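# Seat the pin red end up in the matching-depth hole

## Task

The block has three holes, each of a different depth. Insert the pin with its red end pointing up into the one hole whose depth leaves exactly the red section above the block surface: all of the red showing and none of the other colour. The pin must stay there on its own once the grippers let go; a pin that is only held in place by the robot does not count.

## Robot and tools

Robot: two arms, left_arm (base near y = +0.324 m) and right_arm (base near y = -0.272 m), both at about z = 0.414 m with tilted bases. The names do not refer to image sides. Each has a parallel gripper whose fingers point along the gripper's own +z and close along its y axis. The reported end_effector_position is the spot between the finger pads, roughly 1 cm short of the tips.

Frames: the state line prints each gripper's position (m) and quaternion (wxyz) in a shared scene frame. The origin sits on the table top between the arms, +z is up, +x reaches out over the table, +y is toward left_arm. Printed hand positions can be a little wrong, more so far out.

Command row: every moving call uses a row of 14 numbers, each in [-1, 1]: dx, dy, dz, rx, ry, rz, opening for left_arm, then the same seven for right_arm. Both arms are always included. The first six of each arm are an offset, not a pose: they are expressed in that gripper's own axes and measured from its pose in the most recent result that reported it (before any result in a scene, and for later calls inside the same reply, from where it is when the action begins). Scale: 1.0 = 0.6 m for dx, dy, dz and 1.0 = 180 degrees for the rotation vector rx, ry, rz. The opening is absolute, not an offset: +1 = fully open (0.094 m), -1 = closed. Zero offsets are not a pause: they pull the arm back toward its reference pose.

Tools:
- execute_actions {actions, pictures}: actions holds at most one item. An empty list just returns the state. An item with rows (1 to 15 rows of 14 numbers) and steps (up to 15, default 15) runs that many 1/30 s control steps; each row covers one step, relative to the same reference pose (not to the preceding row), and the last row repeats if short. An item with only steps (up to 300) is a wait counted from the last result, including your reply time. pictures toggles camera images (on by default).
- move {target, speed}: target is one 14-number row as above (offsets from the last reported pose). Each gripper travels a straight line toward it; both finish together within 0.5 to 10 s (cut off at 10 s). speed is in m/s, 0.002 to 0.5, default 0.25; rotation limited to twice that in rad/s. Opening is sent at the start. Paths ignore obstacles and the other arm. Result adds a move: line with an ending (done, off_target, moving, held, fault), any limits (paced = pose clipped; held = a safety check blocked steps, after which the arm can jump faster), and each gripper's remaining distance.
- wait {seconds}: 0 to 10 s with no new command.
- zoom_image {camera, region}: camera is cam_high, cam_left_wrist or cam_right_wrist; region [x0, y0, x1, y1] in pixels of that 896x504 image, top-left origin, no bigger than 504x504.
- read_manual {section}: only licence text; no motion.
- finished_scene {scene}: ends the current scene (give its number) and grades it; irreversible. Call it only once the pin sits unaided.

Control behaviour: each step, the commanded pose is clipped to within 70 mm and 16 degrees of the measured one, so big offsets need several actions; check the result and send the remainder. After an action an arm only continues to its last clipped pose. Arms tend to stop a centimetre or more low and can creep downward under repeated zero offsets; to hold an arm still, send the correction back to its desired pose in the first call of a reply and zeros afterwards, aiming higher if it still sags. Position wins over orientation when both cannot be met. A HELD mark means part of a row was not sent; a pose unreachable line means the clearance check altered that arm's command; a FAULT line means an arm stopped.

Gripping: grip_measured is the finger gap on the command scale. To hold something, command about 0.03 below grip_measured (less for a lighter grip). Readings can be off by about 1 mm. Thin parts get less force.

Cameras: cam_high is fixed, wrist cameras ride on each hand; calibration (K, distortion, T_world_to_cam) is supplied and may be slightly off.

Cautions: do not knock anything off the table; avoid collisions or hard pressure between the arms; approach contacts slowly, since faster moves and targets deep past contact push harder. Avoid dropping, slamming or letting the pin slip. Brief external tugs on held parts can occur. Holding loads heats motors: a MOTOR HOT line appears from 85 °C, and at 100 °C that arm drops everything and falls, so do not hold the pin longer than needed. Release the pin and retract once it is seated, then confirm visually that the red band, and only it, is exposed.

Each tool is called after "Call:" as name([rows], argument=value, ...), one row to a line, values as JSON.

## Session

Call:
execute_actions(actions=[])

Scene clock: 0.00 s of 5100.00 s.
left_arm: end_effector_position=(+0.3682, +0.2173, +0.1189) grip_measured=+1.000 end_effector_quat_wxyz=(+0.179, +0.403, +0.856, -0.271) | right_arm: end_effector_position=(+0.2500, +0.0587, +0.3050) grip_measured=+1.000 end_effector_quat_wxyz=(-0.252, -0.271, +0.827, +0.424)
Joint positions: left_arm=[0.024 2.1   0.84  0.064 0.009 1.16  0.094] | right_arm=[ 0.517  2.2    1.038 -0.686 -0.216 -0.017  0.094]
Joint velocities: left_arm=[-0.005 -0.015 -0.002 -0.012 -0.081 -0.095  0.   ] | right_arm=[-0.015 -0.005 -0.012  0.007  0.051 -0.066  0.   ]
Hand target (left_arm): +0.369, +0.216, +0.122; +0.182, +0.405, +0.854, -0.271
Hand target (right_arm): +0.252, +0.059, +0.303; -0.252, -0.269, +0.827, +0.424

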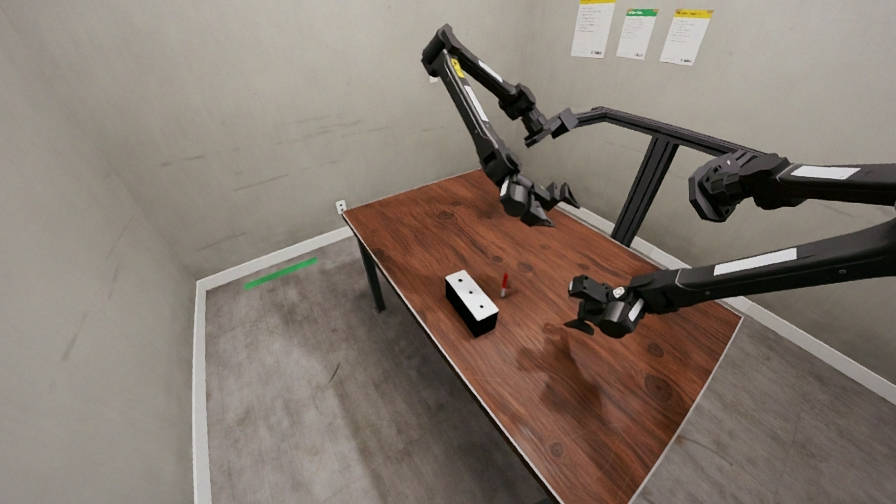

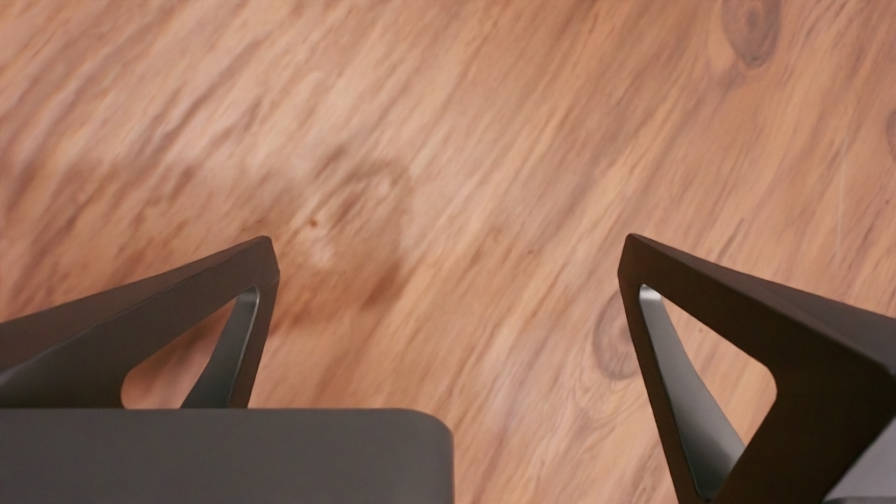

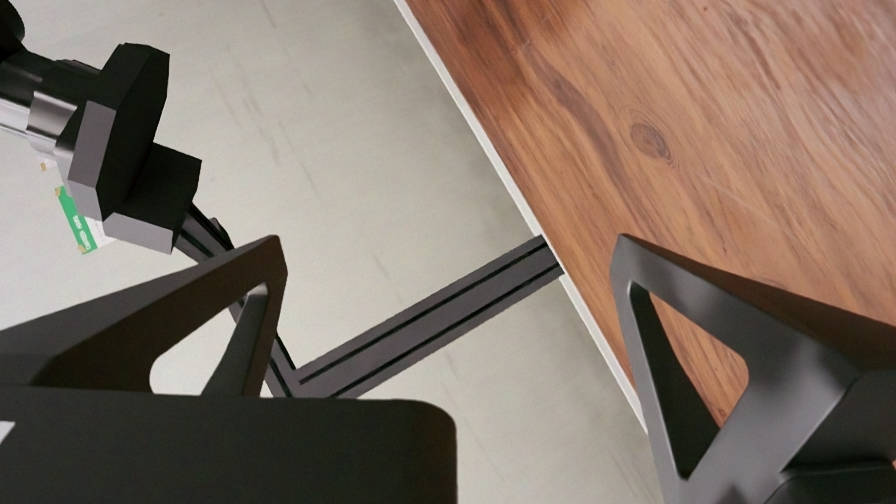

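Call:
zoom_image(camera="cam_high", region=[430, 255, 550, 345])

Region (430, 255, 550, 345) of cam_high's 896x504 image, scaled by 4.200, with more detail than that image has; it fills the top 378 rows of this view, and the rest is white.

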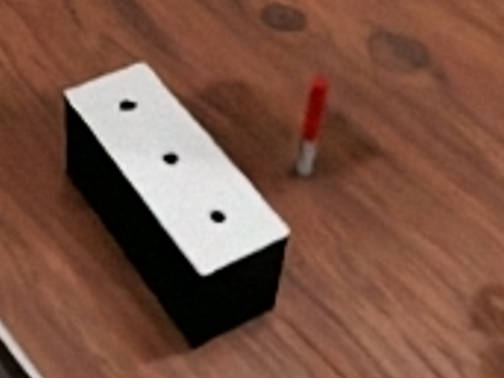

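Call:
move(target=[0,0,-0.08,0,0,0,1,-0.1595,-0.2853,-0.117,0.286,-0.170,0.183,0.2])

Scene clock: 34.73 s of 5100.00 s.
left_arm: end_effector_position=(+0.3674, +0.2431, +0.1519) grip_measured=+1.000 end_effector_quat_wxyz=(+0.182, +0.402, +0.856, -0.269) | right_arm: end_effector_position=(+0.4043, +0.0010, +0.1927) grip_measured=+0.202 end_effector_quat_wxyz=(+0.007, -0.012, +1.000, +0.010)
Joint positions: left_arm=[ 0.024  1.97   0.782 -0.002  0.009  1.16   0.094] | right_arm=[ 0.49   2.294  1.147 -0.361  0.771  0.444  0.056]
Joint velocities: left_arm=[-0.005 -0.005 -0.007 -0.012  0.007  0.022  0.   ] | right_arm=[ 0.005 -0.015 -0.002 -0.007 -0.007  0.037 -0.   ]
Hand target (left_arm): +0.364, +0.247, +0.157; +0.180, +0.403, +0.856, -0.271
Hand target (right_arm): +0.407, +0.000, +0.181; +0.003, +0.004, +1.000, +0.006
Off the commanded pose (left_arm): 0.007 m, 0 deg.
Off the commanded pose (right_arm): 0.013 m, 2 deg.
After step 90, 28.97 s passed at rest.
move: off_target (right_arm)
camera_calibration (this result's frames):
cam_left_wrist: T_world_to_cam=[[-0.789639, -0.532741, 0.304397, 0.368976], [-0.552466, 0.833161, 0.0250032, 0.00740317], [-0.266932, -0.148425, -0.952217, 0.402042], [0, 0, 0, 1]] pos_world=[0.402766, 0.250074, 0.270331]
cam_right_wrist: T_world_to_cam=[[0.0270531, -0.999555, -0.0125856, -0.00613073], [-0.820516, -0.0293953, 0.570867, 0.226798], [-0.570983, -0.00511701, -0.820946, 0.514419], [0, 0, 0, 1]] pos_world=[0.479982, 0.00317109, 0.292761]

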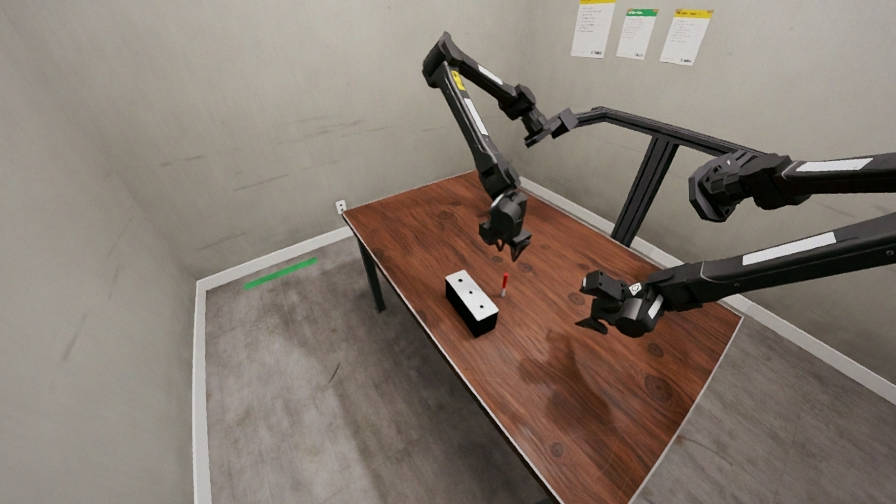

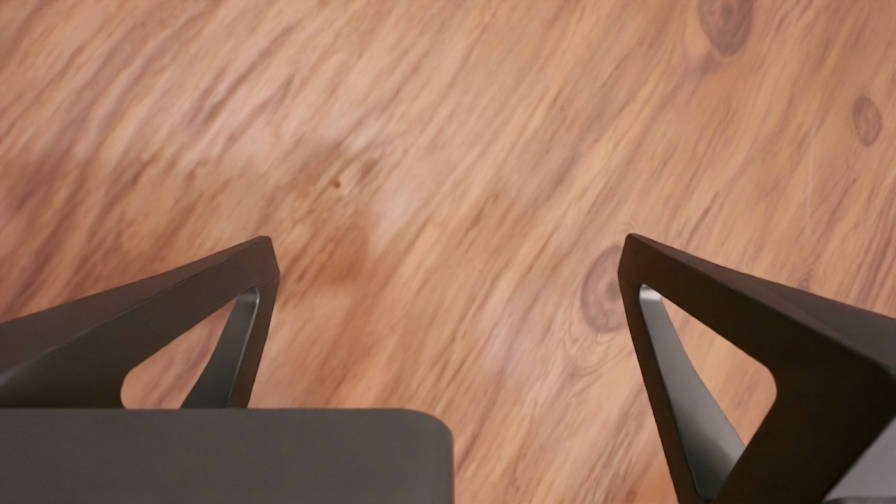

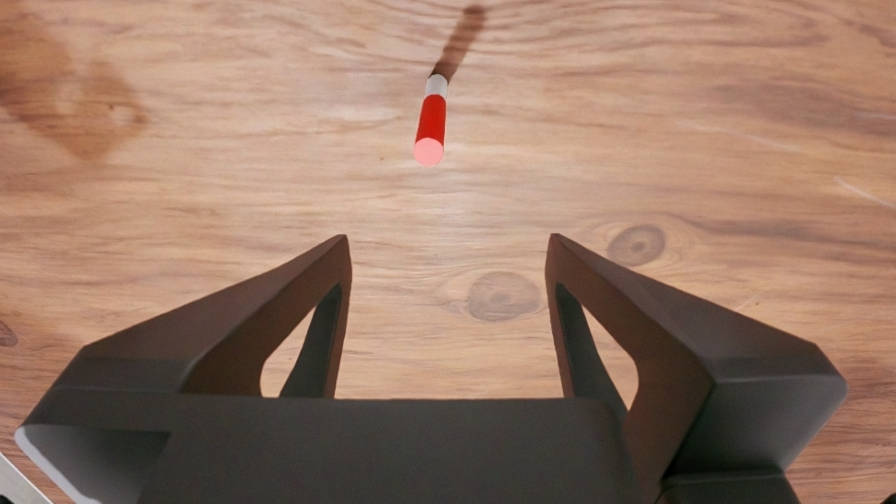

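Call:
move(target=[0,0,0,0,0,0,1,0,0.018,0.115,0.006,0.004,0.008,0.2], speed=0.1)

Scene clock: 40.63 s of 5100.00 s.
left_arm: end_effector_position=(+0.3674, +0.2431, +0.1519) grip_measured=+1.000 end_effector_quat_wxyz=(+0.182, +0.402, +0.856, -0.269) | right_arm: end_effector_position=(+0.4034, +0.0150, +0.1338) grip_measured=+0.202 end_effector_quat_wxyz=(+0.001, -0.000, +1.000, +0.003)
Joint positions: left_arm=[ 0.024  1.97   0.782 -0.002  0.009  1.16   0.094] | right_arm=[ 0.426  2.428  1.222 -0.26   0.773  0.394  0.056]
Joint velocities: left_arm=[-0.015 -0.005 -0.022  0.012 -0.037  0.022  0.   ] | right_arm=[-0.024 -0.005  0.007  0.002  0.022 -0.022 -0.   ]
Hand target (left_arm): +0.367, +0.243, +0.152; +0.182, +0.402, +0.856, -0.269
Hand target (right_arm): +0.405, +0.014, +0.124; -0.000, +0.000, +1.000, +0.000
Off the commanded pose (left_arm): 0.000 m, 0 deg.
Off the commanded pose (right_arm): 0.010 m, 0 deg.
After step 90, 1.83 s passed at rest.
move: done
camera_calibration (this result's frames):
cam_left_wrist: T_world_to_cam=[[-0.789639, -0.532741, 0.304397, 0.368976], [-0.552466, 0.833161, 0.0250032, 0.00740317], [-0.266932, -0.148425, -0.952217, 0.402042], [0, 0, 0, 1]] pos_world=[0.402766, 0.250074, 0.270331]
cam_right_wrist: T_world_to_cam=[[0.00277751, -0.999996, -0.000170221, 0.0152959], [-0.814743, -0.00236166, 0.579818, 0.256096], [-0.579816, -0.00147176, -0.814746, 0.468268], [0, 0, 0, 1]] pos_world=[0.480119, 0.0165898, 0.233033]

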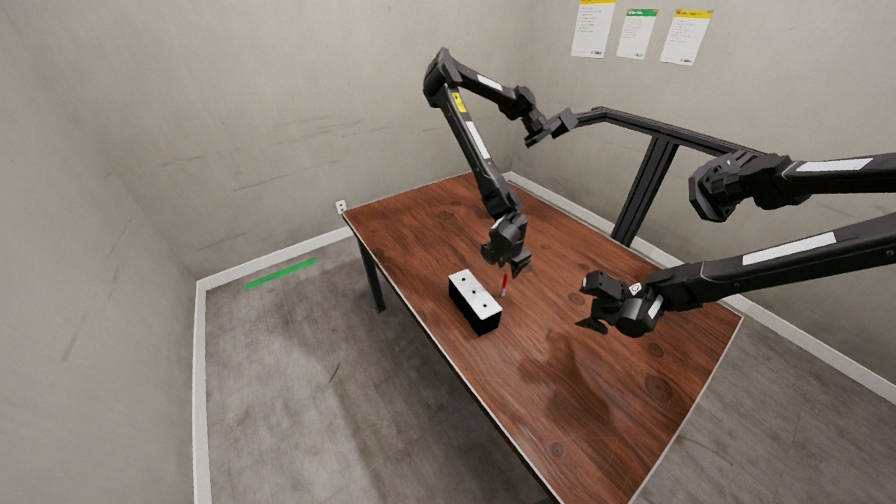

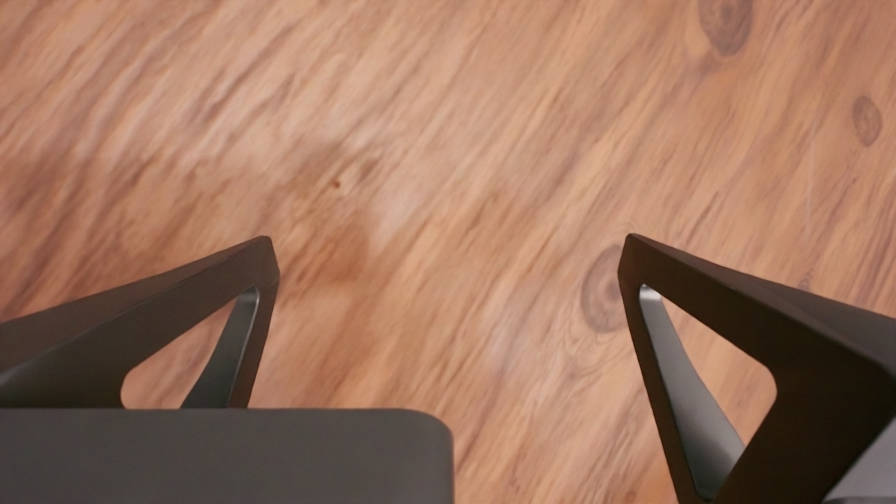

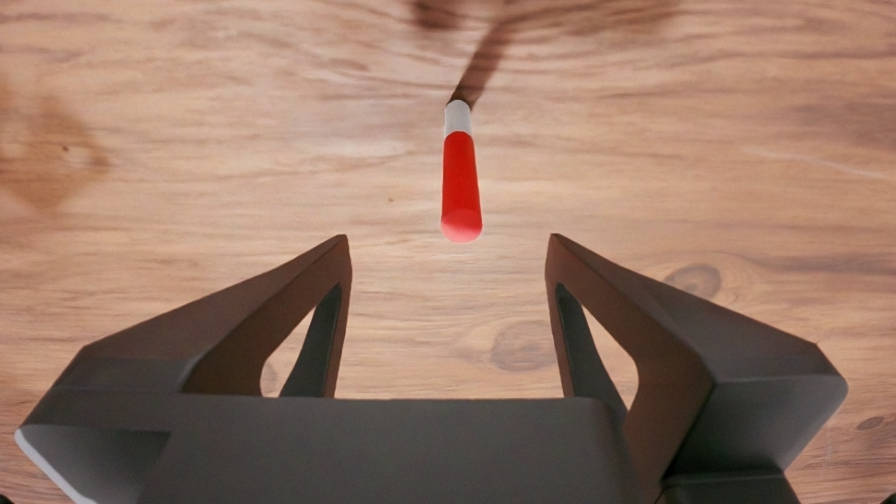

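Call:
move(target=[0,0,0,0,0,0,1,-0.005,-0.007,0.08,0,0,0,0.2], speed=0.08)

Scene clock: 47.63 s of 5100.00 s.
left_arm: end_effector_position=(+0.3674, +0.2431, +0.1519) grip_measured=+1.000 end_effector_quat_wxyz=(+0.182, +0.402, +0.856, -0.269) | right_arm: end_effector_position=(+0.4069, +0.0117, +0.0953) grip_measured=+0.202 end_effector_quat_wxyz=(+0.003, +0.001, +1.000, +0.004)
Joint positions: left_arm=[ 0.024  1.97   0.782 -0.002  0.009  1.16   0.094] | right_arm=[ 0.366  2.489  1.251 -0.165  0.765  0.311  0.056]
Joint velocities: left_arm=[ 0.005  0.015  0.002 -0.002 -0.022  0.037  0.   ] | right_arm=[ 0.015  0.005  0.012  0.002 -0.007 -0.007 -0.001]
Hand target (left_arm): +0.367, +0.243, +0.152; +0.182, +0.402, +0.856, -0.269
Hand target (right_arm): +0.407, +0.012, +0.086; +0.001, -0.000, +1.000, +0.003
Off the commanded pose (left_arm): 0.000 m, 0 deg.
Off the commanded pose (right_arm): 0.010 m, 0 deg.
After step 90, 3.03 s passed at rest.
move: done
camera_calibration (this result's frames):
cam_left_wrist: T_world_to_cam=[[-0.789639, -0.532741, 0.304397, 0.368976], [-0.552466, 0.833161, 0.0250032, 0.00740317], [-0.266932, -0.148425, -0.952217, 0.402042], [0, 0, 0, 1]] pos_world=[0.402766, 0.250074, 0.270331]
cam_right_wrist: T_world_to_cam=[[-0.000374657, -0.999999, -0.00128566, 0.0132785], [-0.816765, -0.000435784, 0.576971, 0.28236], [-0.576971, 0.00126625, -0.816764, 0.437963], [0, 0, 0, 1]] pos_world=[0.483319, 0.012847, 0.194816]

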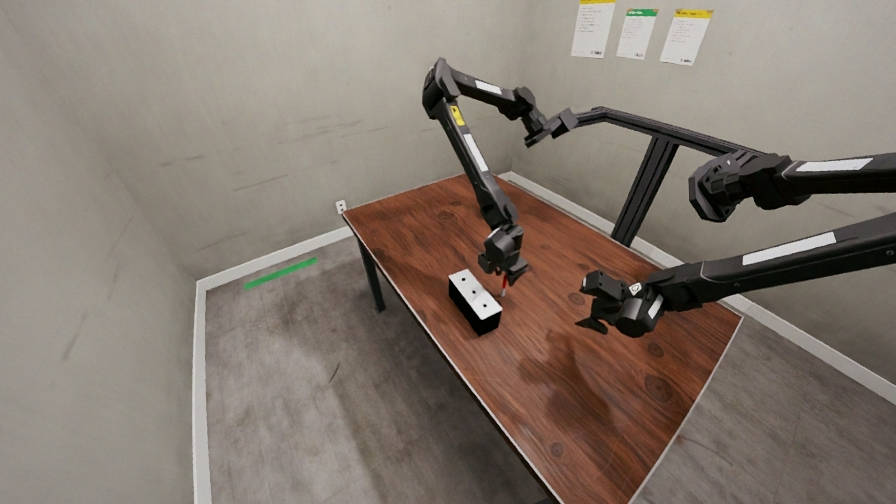

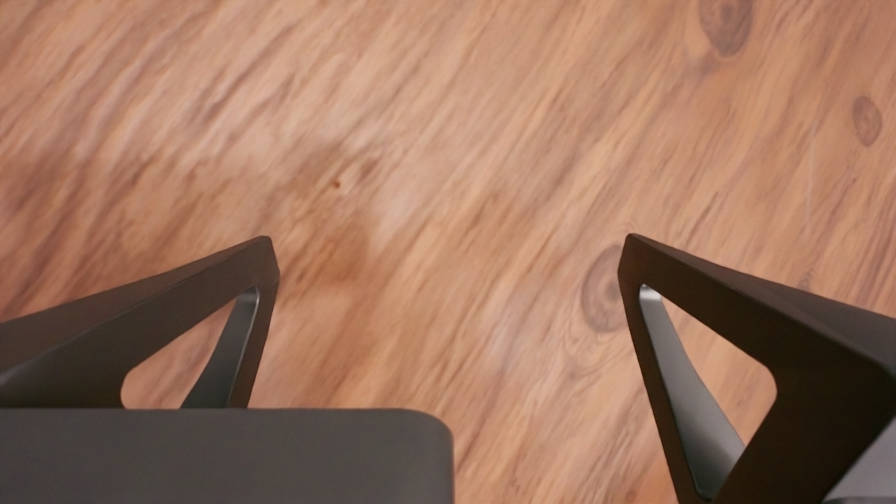

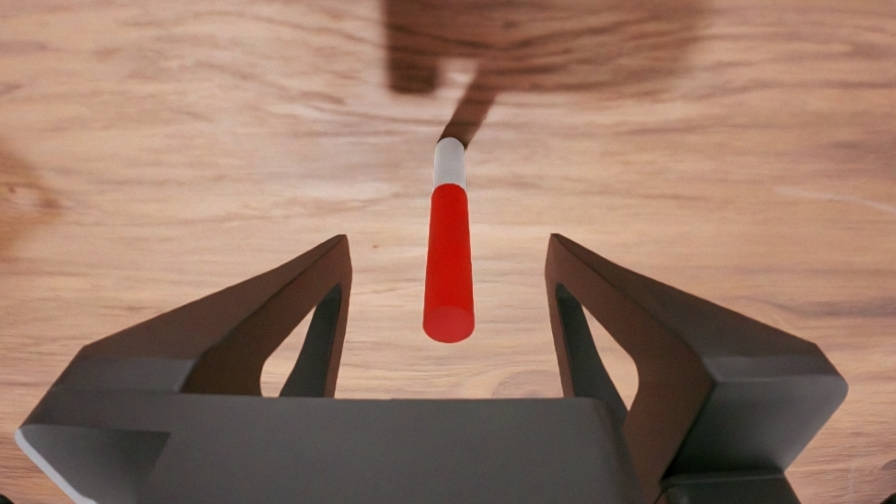

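Call:
move(target=[0,0,0,0,0,0,1,0.002,0,0.012,0,0,0,-0.79], speed=0.05)

Call:
move(target=[0,0,0,0,0,0,1,0,0,-0.18,0,0,0,-0.79], speed=0.15)

Scene clock: 56.37 s of 5100.00 s.
left_arm: end_effector_position=(+0.3674, +0.2431, +0.1519) grip_measured=+1.000 end_effector_quat_wxyz=(+0.182, +0.402, +0.856, -0.269) | right_arm: end_effector_position=(+0.4091, +0.0123, +0.0954) grip_measured=-0.758 end_effector_quat_wxyz=(+0.006, +0.003, +1.000, +0.005)
Joint positions: left_arm=[ 0.024  1.97   0.782 -0.002  0.009  1.16   0.094] | right_arm=[ 0.366  2.489  1.253 -0.158  0.765  0.307  0.011]
Joint velocities: left_arm=[-0.015 -0.015 -0.002 -0.002 -0.007 -0.022  0.   ] | right_arm=[-0.005 -0.015 -0.002 -0.002 -0.051  0.022 -0.001]
Hand target (left_arm): +0.367, +0.243, +0.152; +0.182, +0.402, +0.856, -0.269
Hand target (right_arm): +0.406, +0.012, +0.088; +0.003, +0.001, +1.000, +0.004
Off the commanded pose (left_arm): 0.000 m, 0 deg.
Off the commanded pose (right_arm): 0.008 m, 0 deg.
After step 90, 5.03 s passed at rest.
move: done
camera_calibration (this result's frames):
cam_left_wrist: T_world_to_cam=[[-0.789639, -0.532741, 0.304397, 0.368976], [-0.552466, 0.833161, 0.0250032, 0.00740317], [-0.266932, -0.148425, -0.952217, 0.402042], [0, 0, 0, 1]] pos_world=[0.402766, 0.250074, 0.270331]
cam_right_wrist: T_world_to_cam=[[-0.00277326, -0.999991, -0.00313535, 0.0150475], [-0.820071, 0.000480033, 0.572262, 0.285855], [-0.572255, 0.00415824, -0.820065, 0.437629], [0, 0, 0, 1]] pos_world=[0.484899, 0.0130904, 0.195347]

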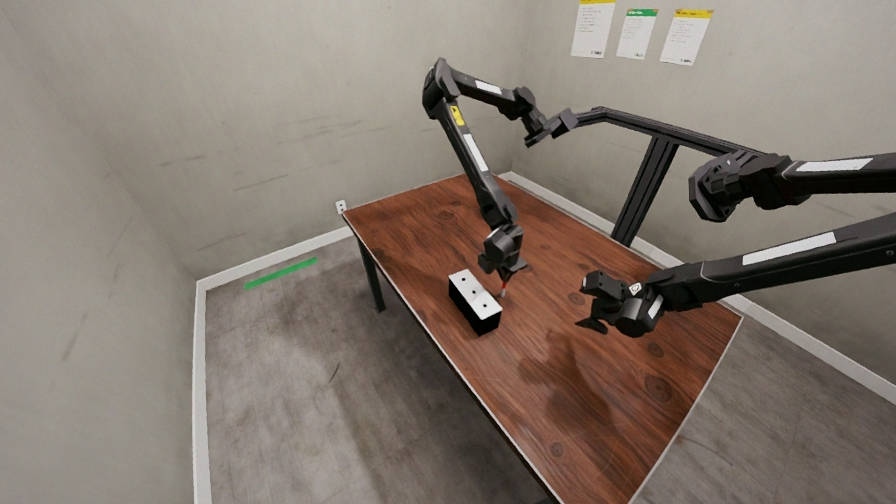

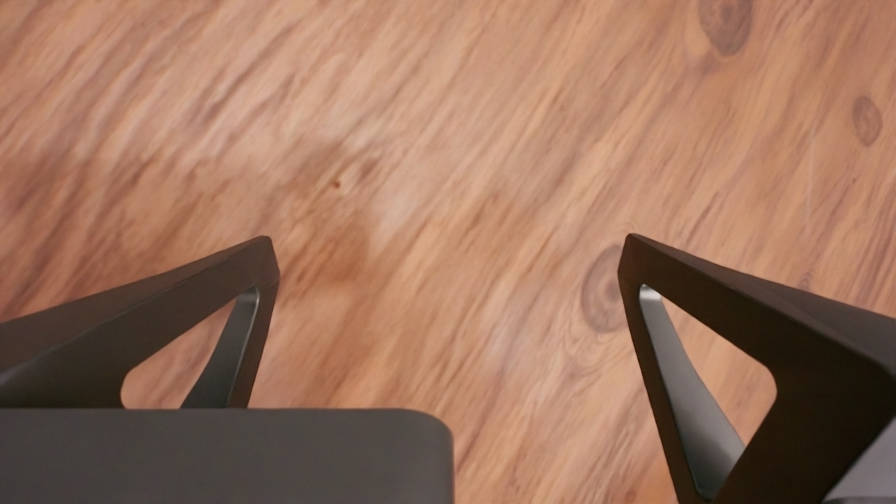

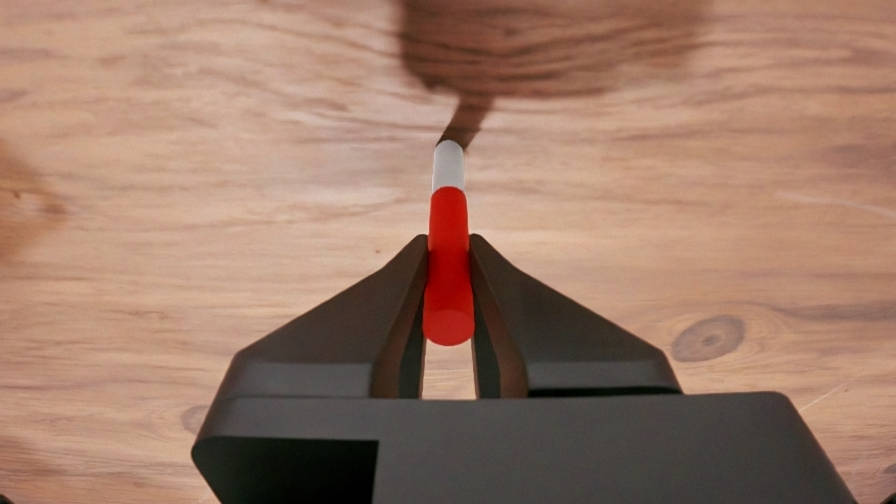

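Scene clock: 57.50 s of 5100.00 s.
left_arm: end_effector_position=(+0.3674, +0.2431, +0.1519) grip_measured=+1.000 end_effector_quat_wxyz=(+0.182, +0.402, +0.856, -0.269) | right_arm: end_effector_position=(+0.4092, +0.0111, +0.2008) grip_measured=-0.758 end_effector_quat_wxyz=(+0.008, -0.001, +1.000, +0.006)
Joint positions: left_arm=[ 0.024  1.97   0.782 -0.002  0.009  1.16   0.094] | right_arm=[ 0.513  2.304  1.182 -0.408  0.78   0.498  0.011]
Joint velocities: left_arm=[-0.015  0.005  0.002  0.002  0.022  0.095  0.   ] | right_arm=[-0.015  0.005  0.007 -0.022  0.007  0.007  0.   ]
Hand target (left_arm): +0.367, +0.243, +0.152; +0.182, +0.402, +0.856, -0.269
Hand target (right_arm): +0.407, +0.010, +0.203; +0.007, +0.002, +1.000, +0.004
Off the commanded pose (left_arm): 0.000 m, 0 deg.
Off the commanded pose (right_arm): 0.003 m, 1 deg.
move: done
camera_calibration (this result's frames):
cam_left_wrist: T_world_to_cam=[[-0.789639, -0.532741, 0.304397, 0.368976], [-0.552466, 0.833161, 0.0250032, 0.00740317], [-0.266932, -0.148425, -0.952217, 0.402042], [0, 0, 0, 1]] pos_world=[0.402766, 0.250074, 0.270331]
cam_right_wrist: T_world_to_cam=[[0.00523328, -0.999965, -0.00645905, 0.0116373], [-0.822601, -0.00797755, 0.568564, 0.227543], [-0.568595, 0.00233777, -0.822614, 0.523228], [0, 0, 0, 1]] pos_world=[0.484621, 0.012229, 0.301117]

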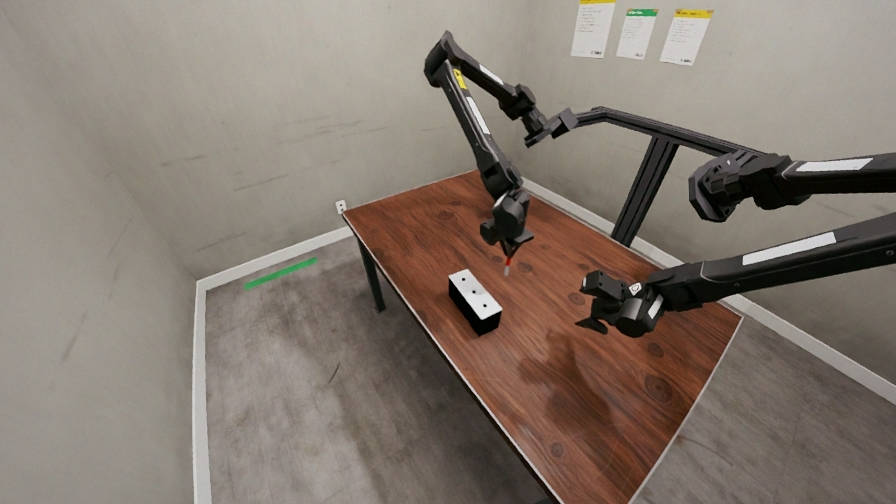

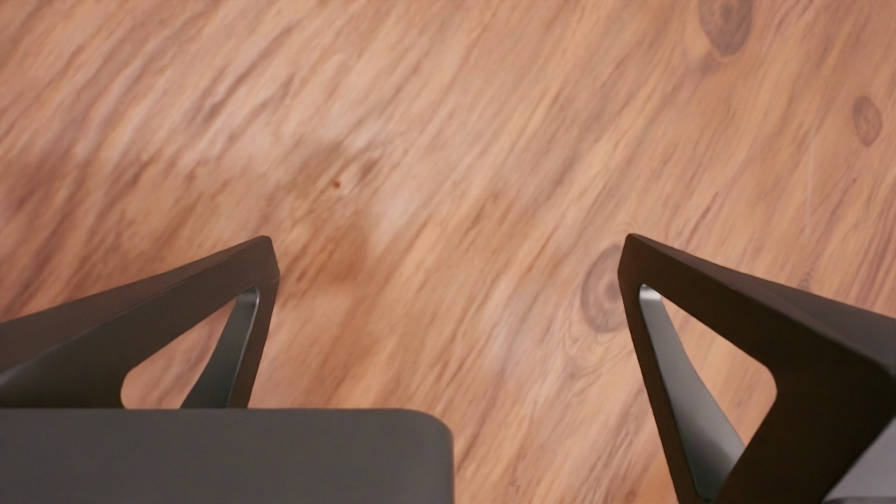

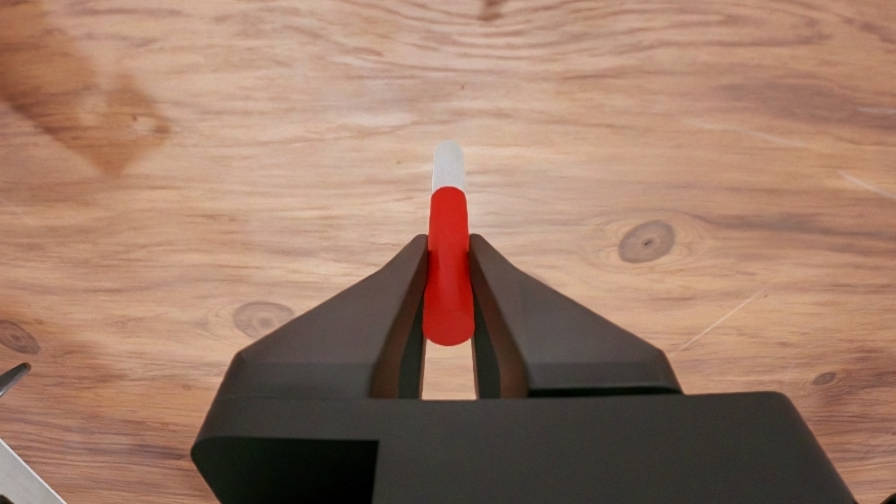

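Middle hole is at about (.525, -.005) in the printed frame.

Call:
move(target=[0,0,0,0,0,0,1,-0.19,-0.027,0.003,0.002,0.003,0,-0.79], speed=0.15)

Scene clock: 62.53 s of 5100.00 s.
left_arm: end_effector_position=(+0.3674, +0.2431, +0.1519) grip_measured=+1.000 end_effector_quat_wxyz=(+0.182, +0.402, +0.856, -0.269) | right_arm: end_effector_position=(+0.5236, -0.0034, +0.2112) grip_measured=-0.758 end_effector_quat_wxyz=(+0.011, +0.005, +1.000, +0.006)
Joint positions: left_arm=[ 0.024  1.97   0.782 -0.002  0.009  1.16   0.094] | right_arm=[ 0.442  2.305  1.454 -0.601  0.777  0.407  0.011]
Joint velocities: left_arm=[-0.005 -0.005 -0.007  0.007 -0.022  0.007  0.   ] | right_arm=[-0.015  0.005 -0.017  0.002 -0.037  0.022  0.   ]
Hand target (left_arm): +0.367, +0.243, +0.152; +0.182, +0.402, +0.856, -0.269
Hand target (right_arm): +0.523, -0.004, +0.201; +0.003, -0.001, +1.000, +0.003
Off the commanded pose (left_arm): 0.000 m, 0 deg.
Off the commanded pose (right_arm): 0.011 m, 1 deg.
After step 90, 0.80 s passed at rest.
move: off_target (right_arm)
camera_calibration (this result's frames):
cam_left_wrist: T_world_to_cam=[[-0.789639, -0.532741, 0.304397, 0.368976], [-0.552466, 0.833161, 0.0250032, 0.00740317], [-0.266932, -0.148425, -0.952217, 0.402042], [0, 0, 0, 1]] pos_world=[0.402766, 0.250074, 0.270331]
cam_right_wrist: T_world_to_cam=[[-0.00809426, -0.999947, -0.00630843, 0.00354845], [-0.82591, 0.00312865, 0.563793, 0.318349], [-0.563744, 0.00977369, -0.825892, 0.595017], [0, 0, 0, 1]] pos_world=[0.598393, -0.00326325, 0.311959]

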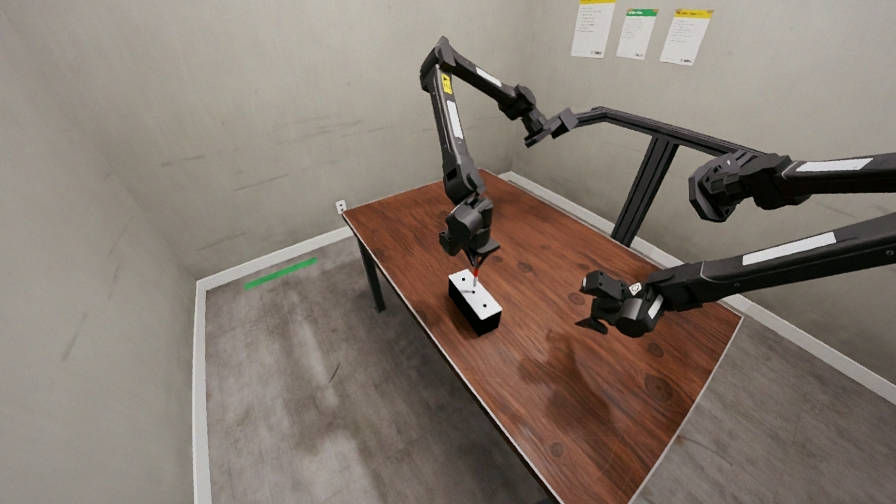

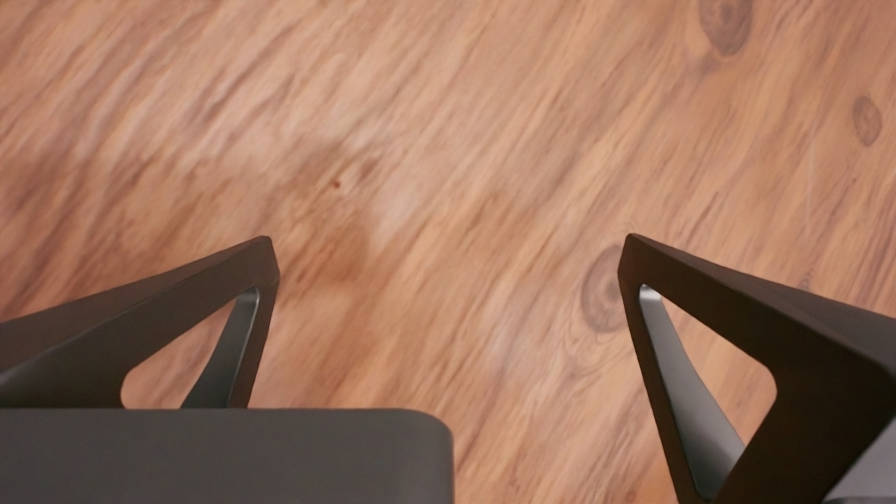

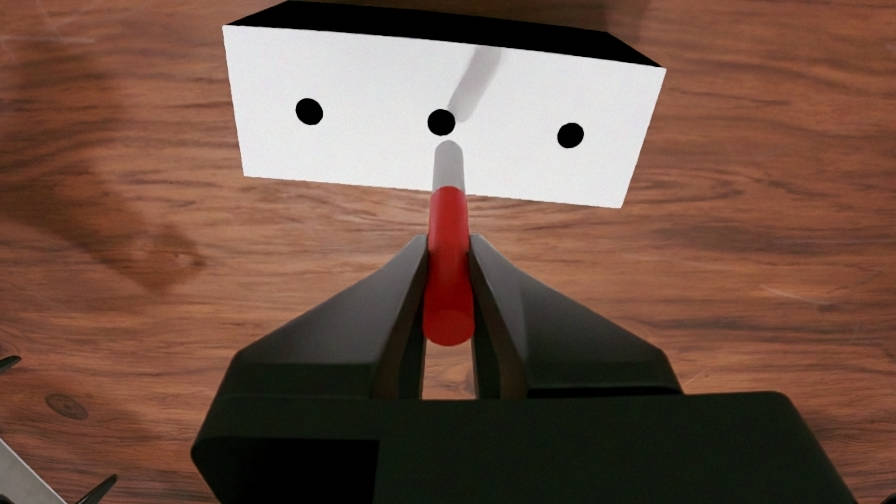

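Call:
move(target=[0,0,0,0,0,0,1,0,0.005,0.043,0.002,0.006,0,-0.79], speed=0.04)

Call:
zoom_image(camera="cam_right_wrist", region=[280, 60, 620, 230])

Scene clock: 72.87 s of 5100.00 s.
left_arm: end_effector_position=(+0.3674, +0.2431, +0.1519) grip_measured=+1.000 end_effector_quat_wxyz=(+0.182, +0.402, +0.856, -0.269) | right_arm: end_effector_position=(+0.5148, +0.0004, +0.1941) grip_measured=-0.758 end_effector_quat_wxyz=(+0.000, -0.000, +1.000, +0.002)
Joint positions: left_arm=[ 0.024  1.97   0.782 -0.002  0.009  1.16   0.094] | right_arm=[ 0.43   2.34   1.463 -0.598  0.775  0.402  0.011]
Joint velocities: left_arm=[ 0.005 -0.005 -0.012  0.012  0.022  0.066  0.   ] | right_arm=[-0.005  0.005  0.022 -0.012 -0.022 -0.081  0.001]
Hand target (left_arm): +0.367, +0.243, +0.152; +0.182, +0.402, +0.856, -0.269
Hand target (right_arm): +0.524, +0.000, +0.186; +0.002, +0.005, +1.000, +0.003
Off the commanded pose (left_arm): 0.000 m, 0 deg.
Off the commanded pose (right_arm): 0.013 m, 1 deg.
After step 90, 6.30 s passed at rest.
move: off_target (right_arm)
camera_calibration (this result's frames):
cam_left_wrist: T_world_to_cam=[[-0.789639, -0.532741, 0.304397, 0.368976], [-0.552466, 0.833161, 0.0250032, 0.00740317], [-0.266932, -0.148425, -0.952217, 0.402042], [0, 0, 0, 1]] pos_world=[0.402766, 0.250074, 0.270331]
cam_right_wrist: T_world_to_cam=[[0.00320197, -0.999992, 0.00256022, -0.000371615], [-0.813308, -0.00111457, 0.581833, 0.310802], [-0.581825, -0.00394526, -0.813304, 0.582757], [0, 0, 0, 1]] pos_world=[0.591841, 0.00227393, 0.293125]

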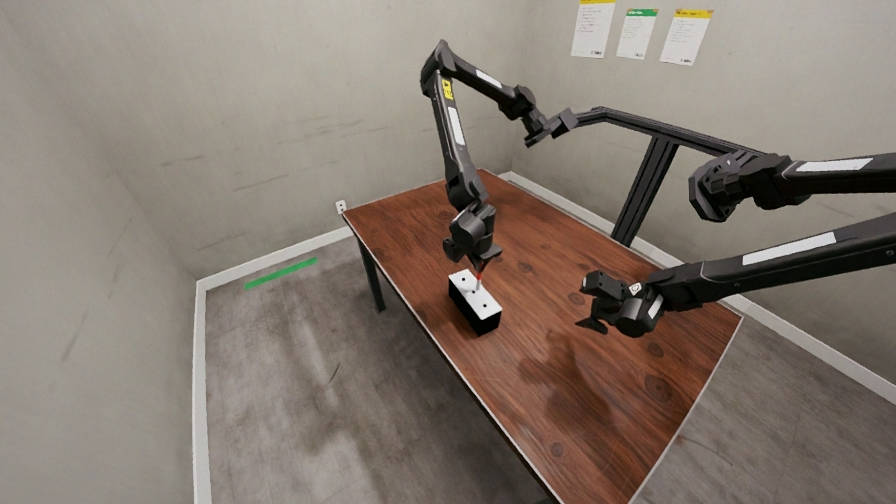

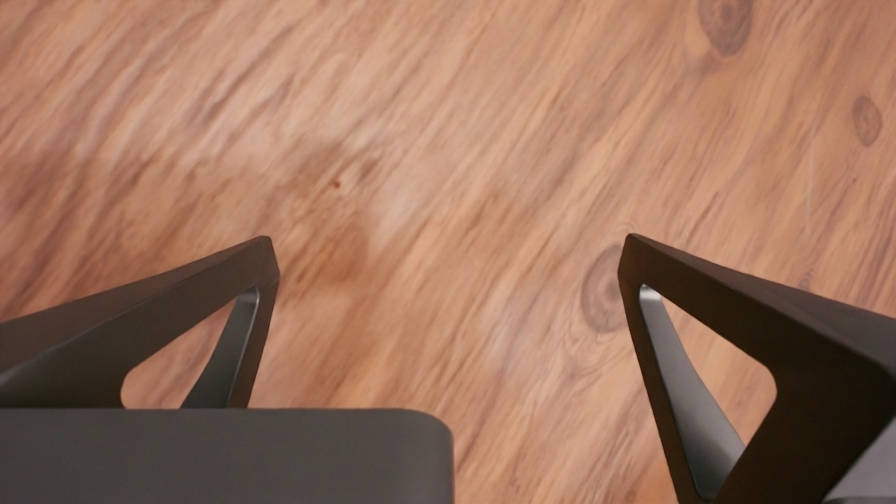

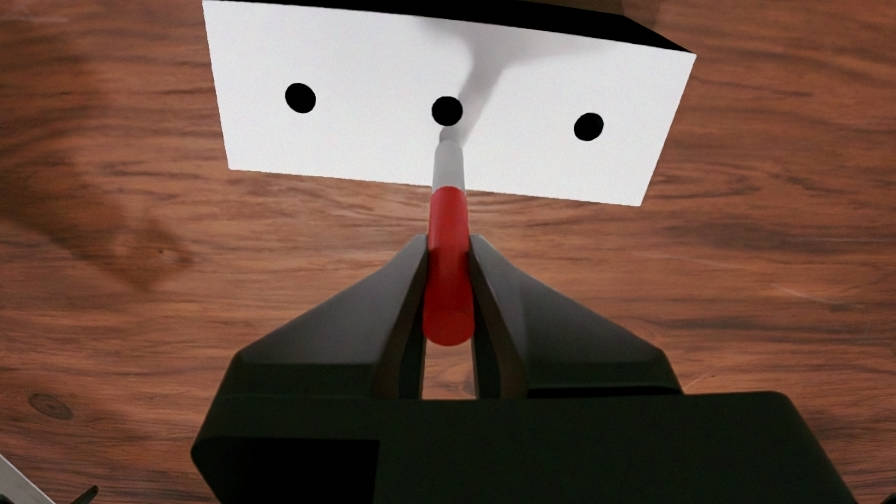

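Region (280, 60, 620, 230) of cam_right_wrist's 896x504 image, scaled by 1.482, with more detail than that image has.

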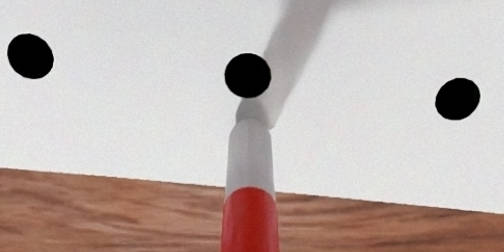

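Call:
move(target=[0,0,0,0,0,0,1,-0.027,0.001,0.013,0,0,0,-0.79], speed=0.03)

Scene clock: 80.63 s of 5100.00 s.
left_arm: end_effector_position=(+0.3674, +0.2431, +0.1519) grip_measured=+1.000 end_effector_quat_wxyz=(+0.182, +0.402, +0.856, -0.269) | right_arm: end_effector_position=(+0.5301, +0.0020, +0.1987) grip_measured=-0.758 end_effector_quat_wxyz=(+0.008, +0.004, +1.000, +0.005)
Joint positions: left_arm=[ 0.024  1.97   0.782 -0.002  0.009  1.16   0.094] | right_arm=[ 0.43   2.341  1.494 -0.603  0.775  0.394  0.011]
Joint velocities: left_arm=[-0.005  0.005 -0.002  0.007  0.007  0.007  0.   ] | right_arm=[-0.005  0.005  0.012 -0.017  0.022  0.037  0.   ]
Hand target (left_arm): +0.367, +0.243, +0.152; +0.182, +0.402, +0.856, -0.269
Hand target (right_arm): +0.531, +0.001, +0.187; +0.000, -0.000, +1.000, +0.002
Off the commanded pose (left_arm): 0.000 m, 0 deg.
Off the commanded pose (right_arm): 0.013 m, 1 deg.
After step 90, 3.87 s passed at rest.
move: off_target (right_arm)
camera_calibration (this result's frames):
cam_left_wrist: T_world_to_cam=[[-0.789639, -0.532741, 0.304397, 0.368976], [-0.552466, 0.833161, 0.0250032, 0.00740317], [-0.266932, -0.148425, -0.952217, 0.402042], [0, 0, 0, 1]] pos_world=[0.402766, 0.250074, 0.270331]
cam_right_wrist: T_world_to_cam=[[-0.00644813, -0.999969, -0.00445391, 0.00760745], [-0.822812, 0.00277449, 0.568307, 0.328213], [-0.568278, 0.00732925, -0.822804, 0.590111], [0, 0, 0, 1]] pos_world=[0.605453, 0.00237153, 0.299053]

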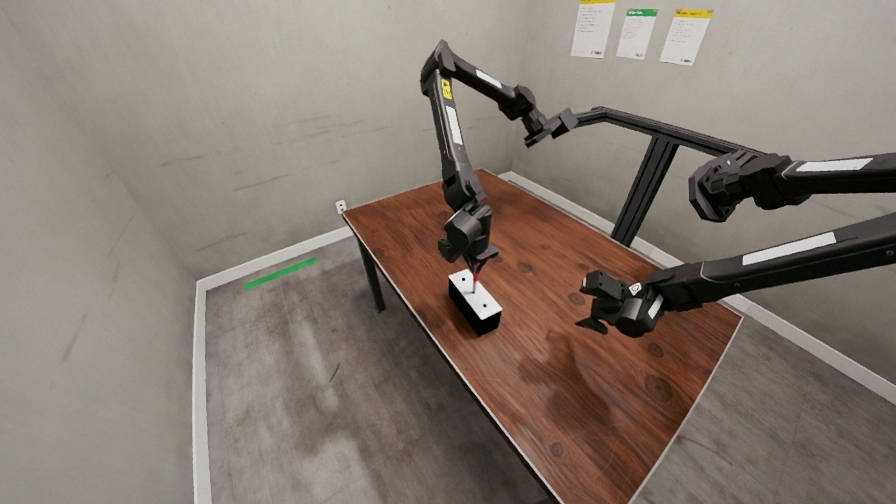

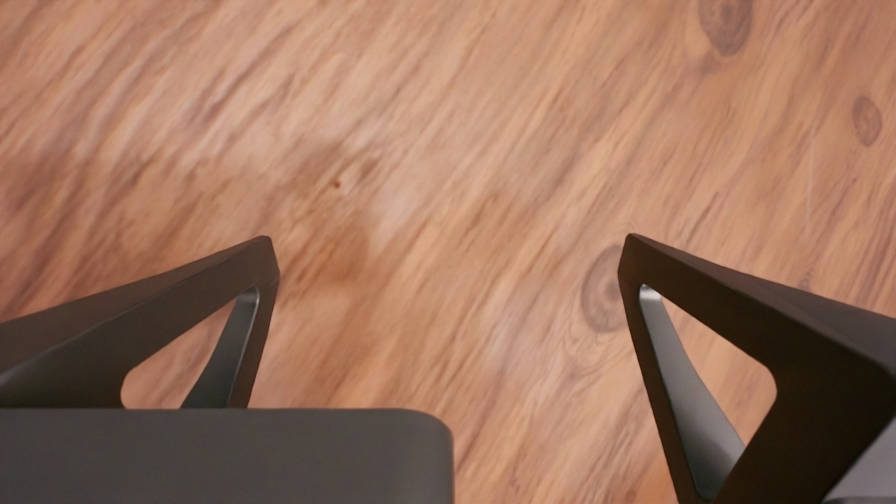

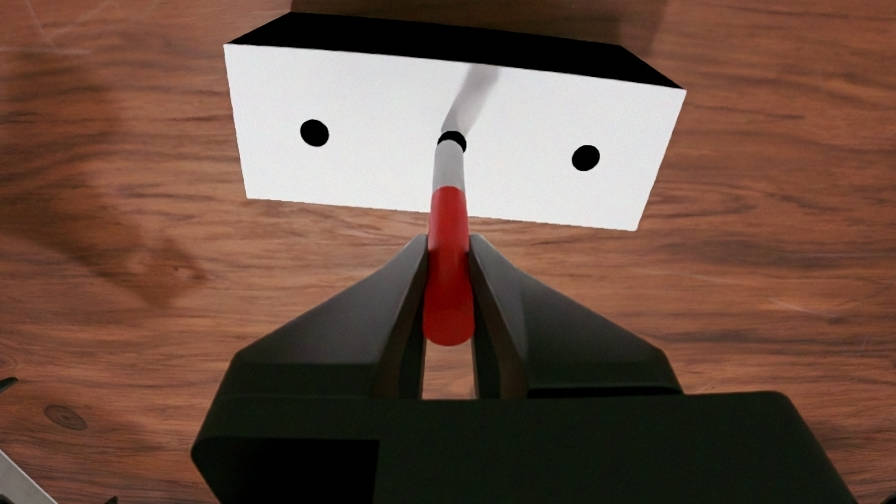

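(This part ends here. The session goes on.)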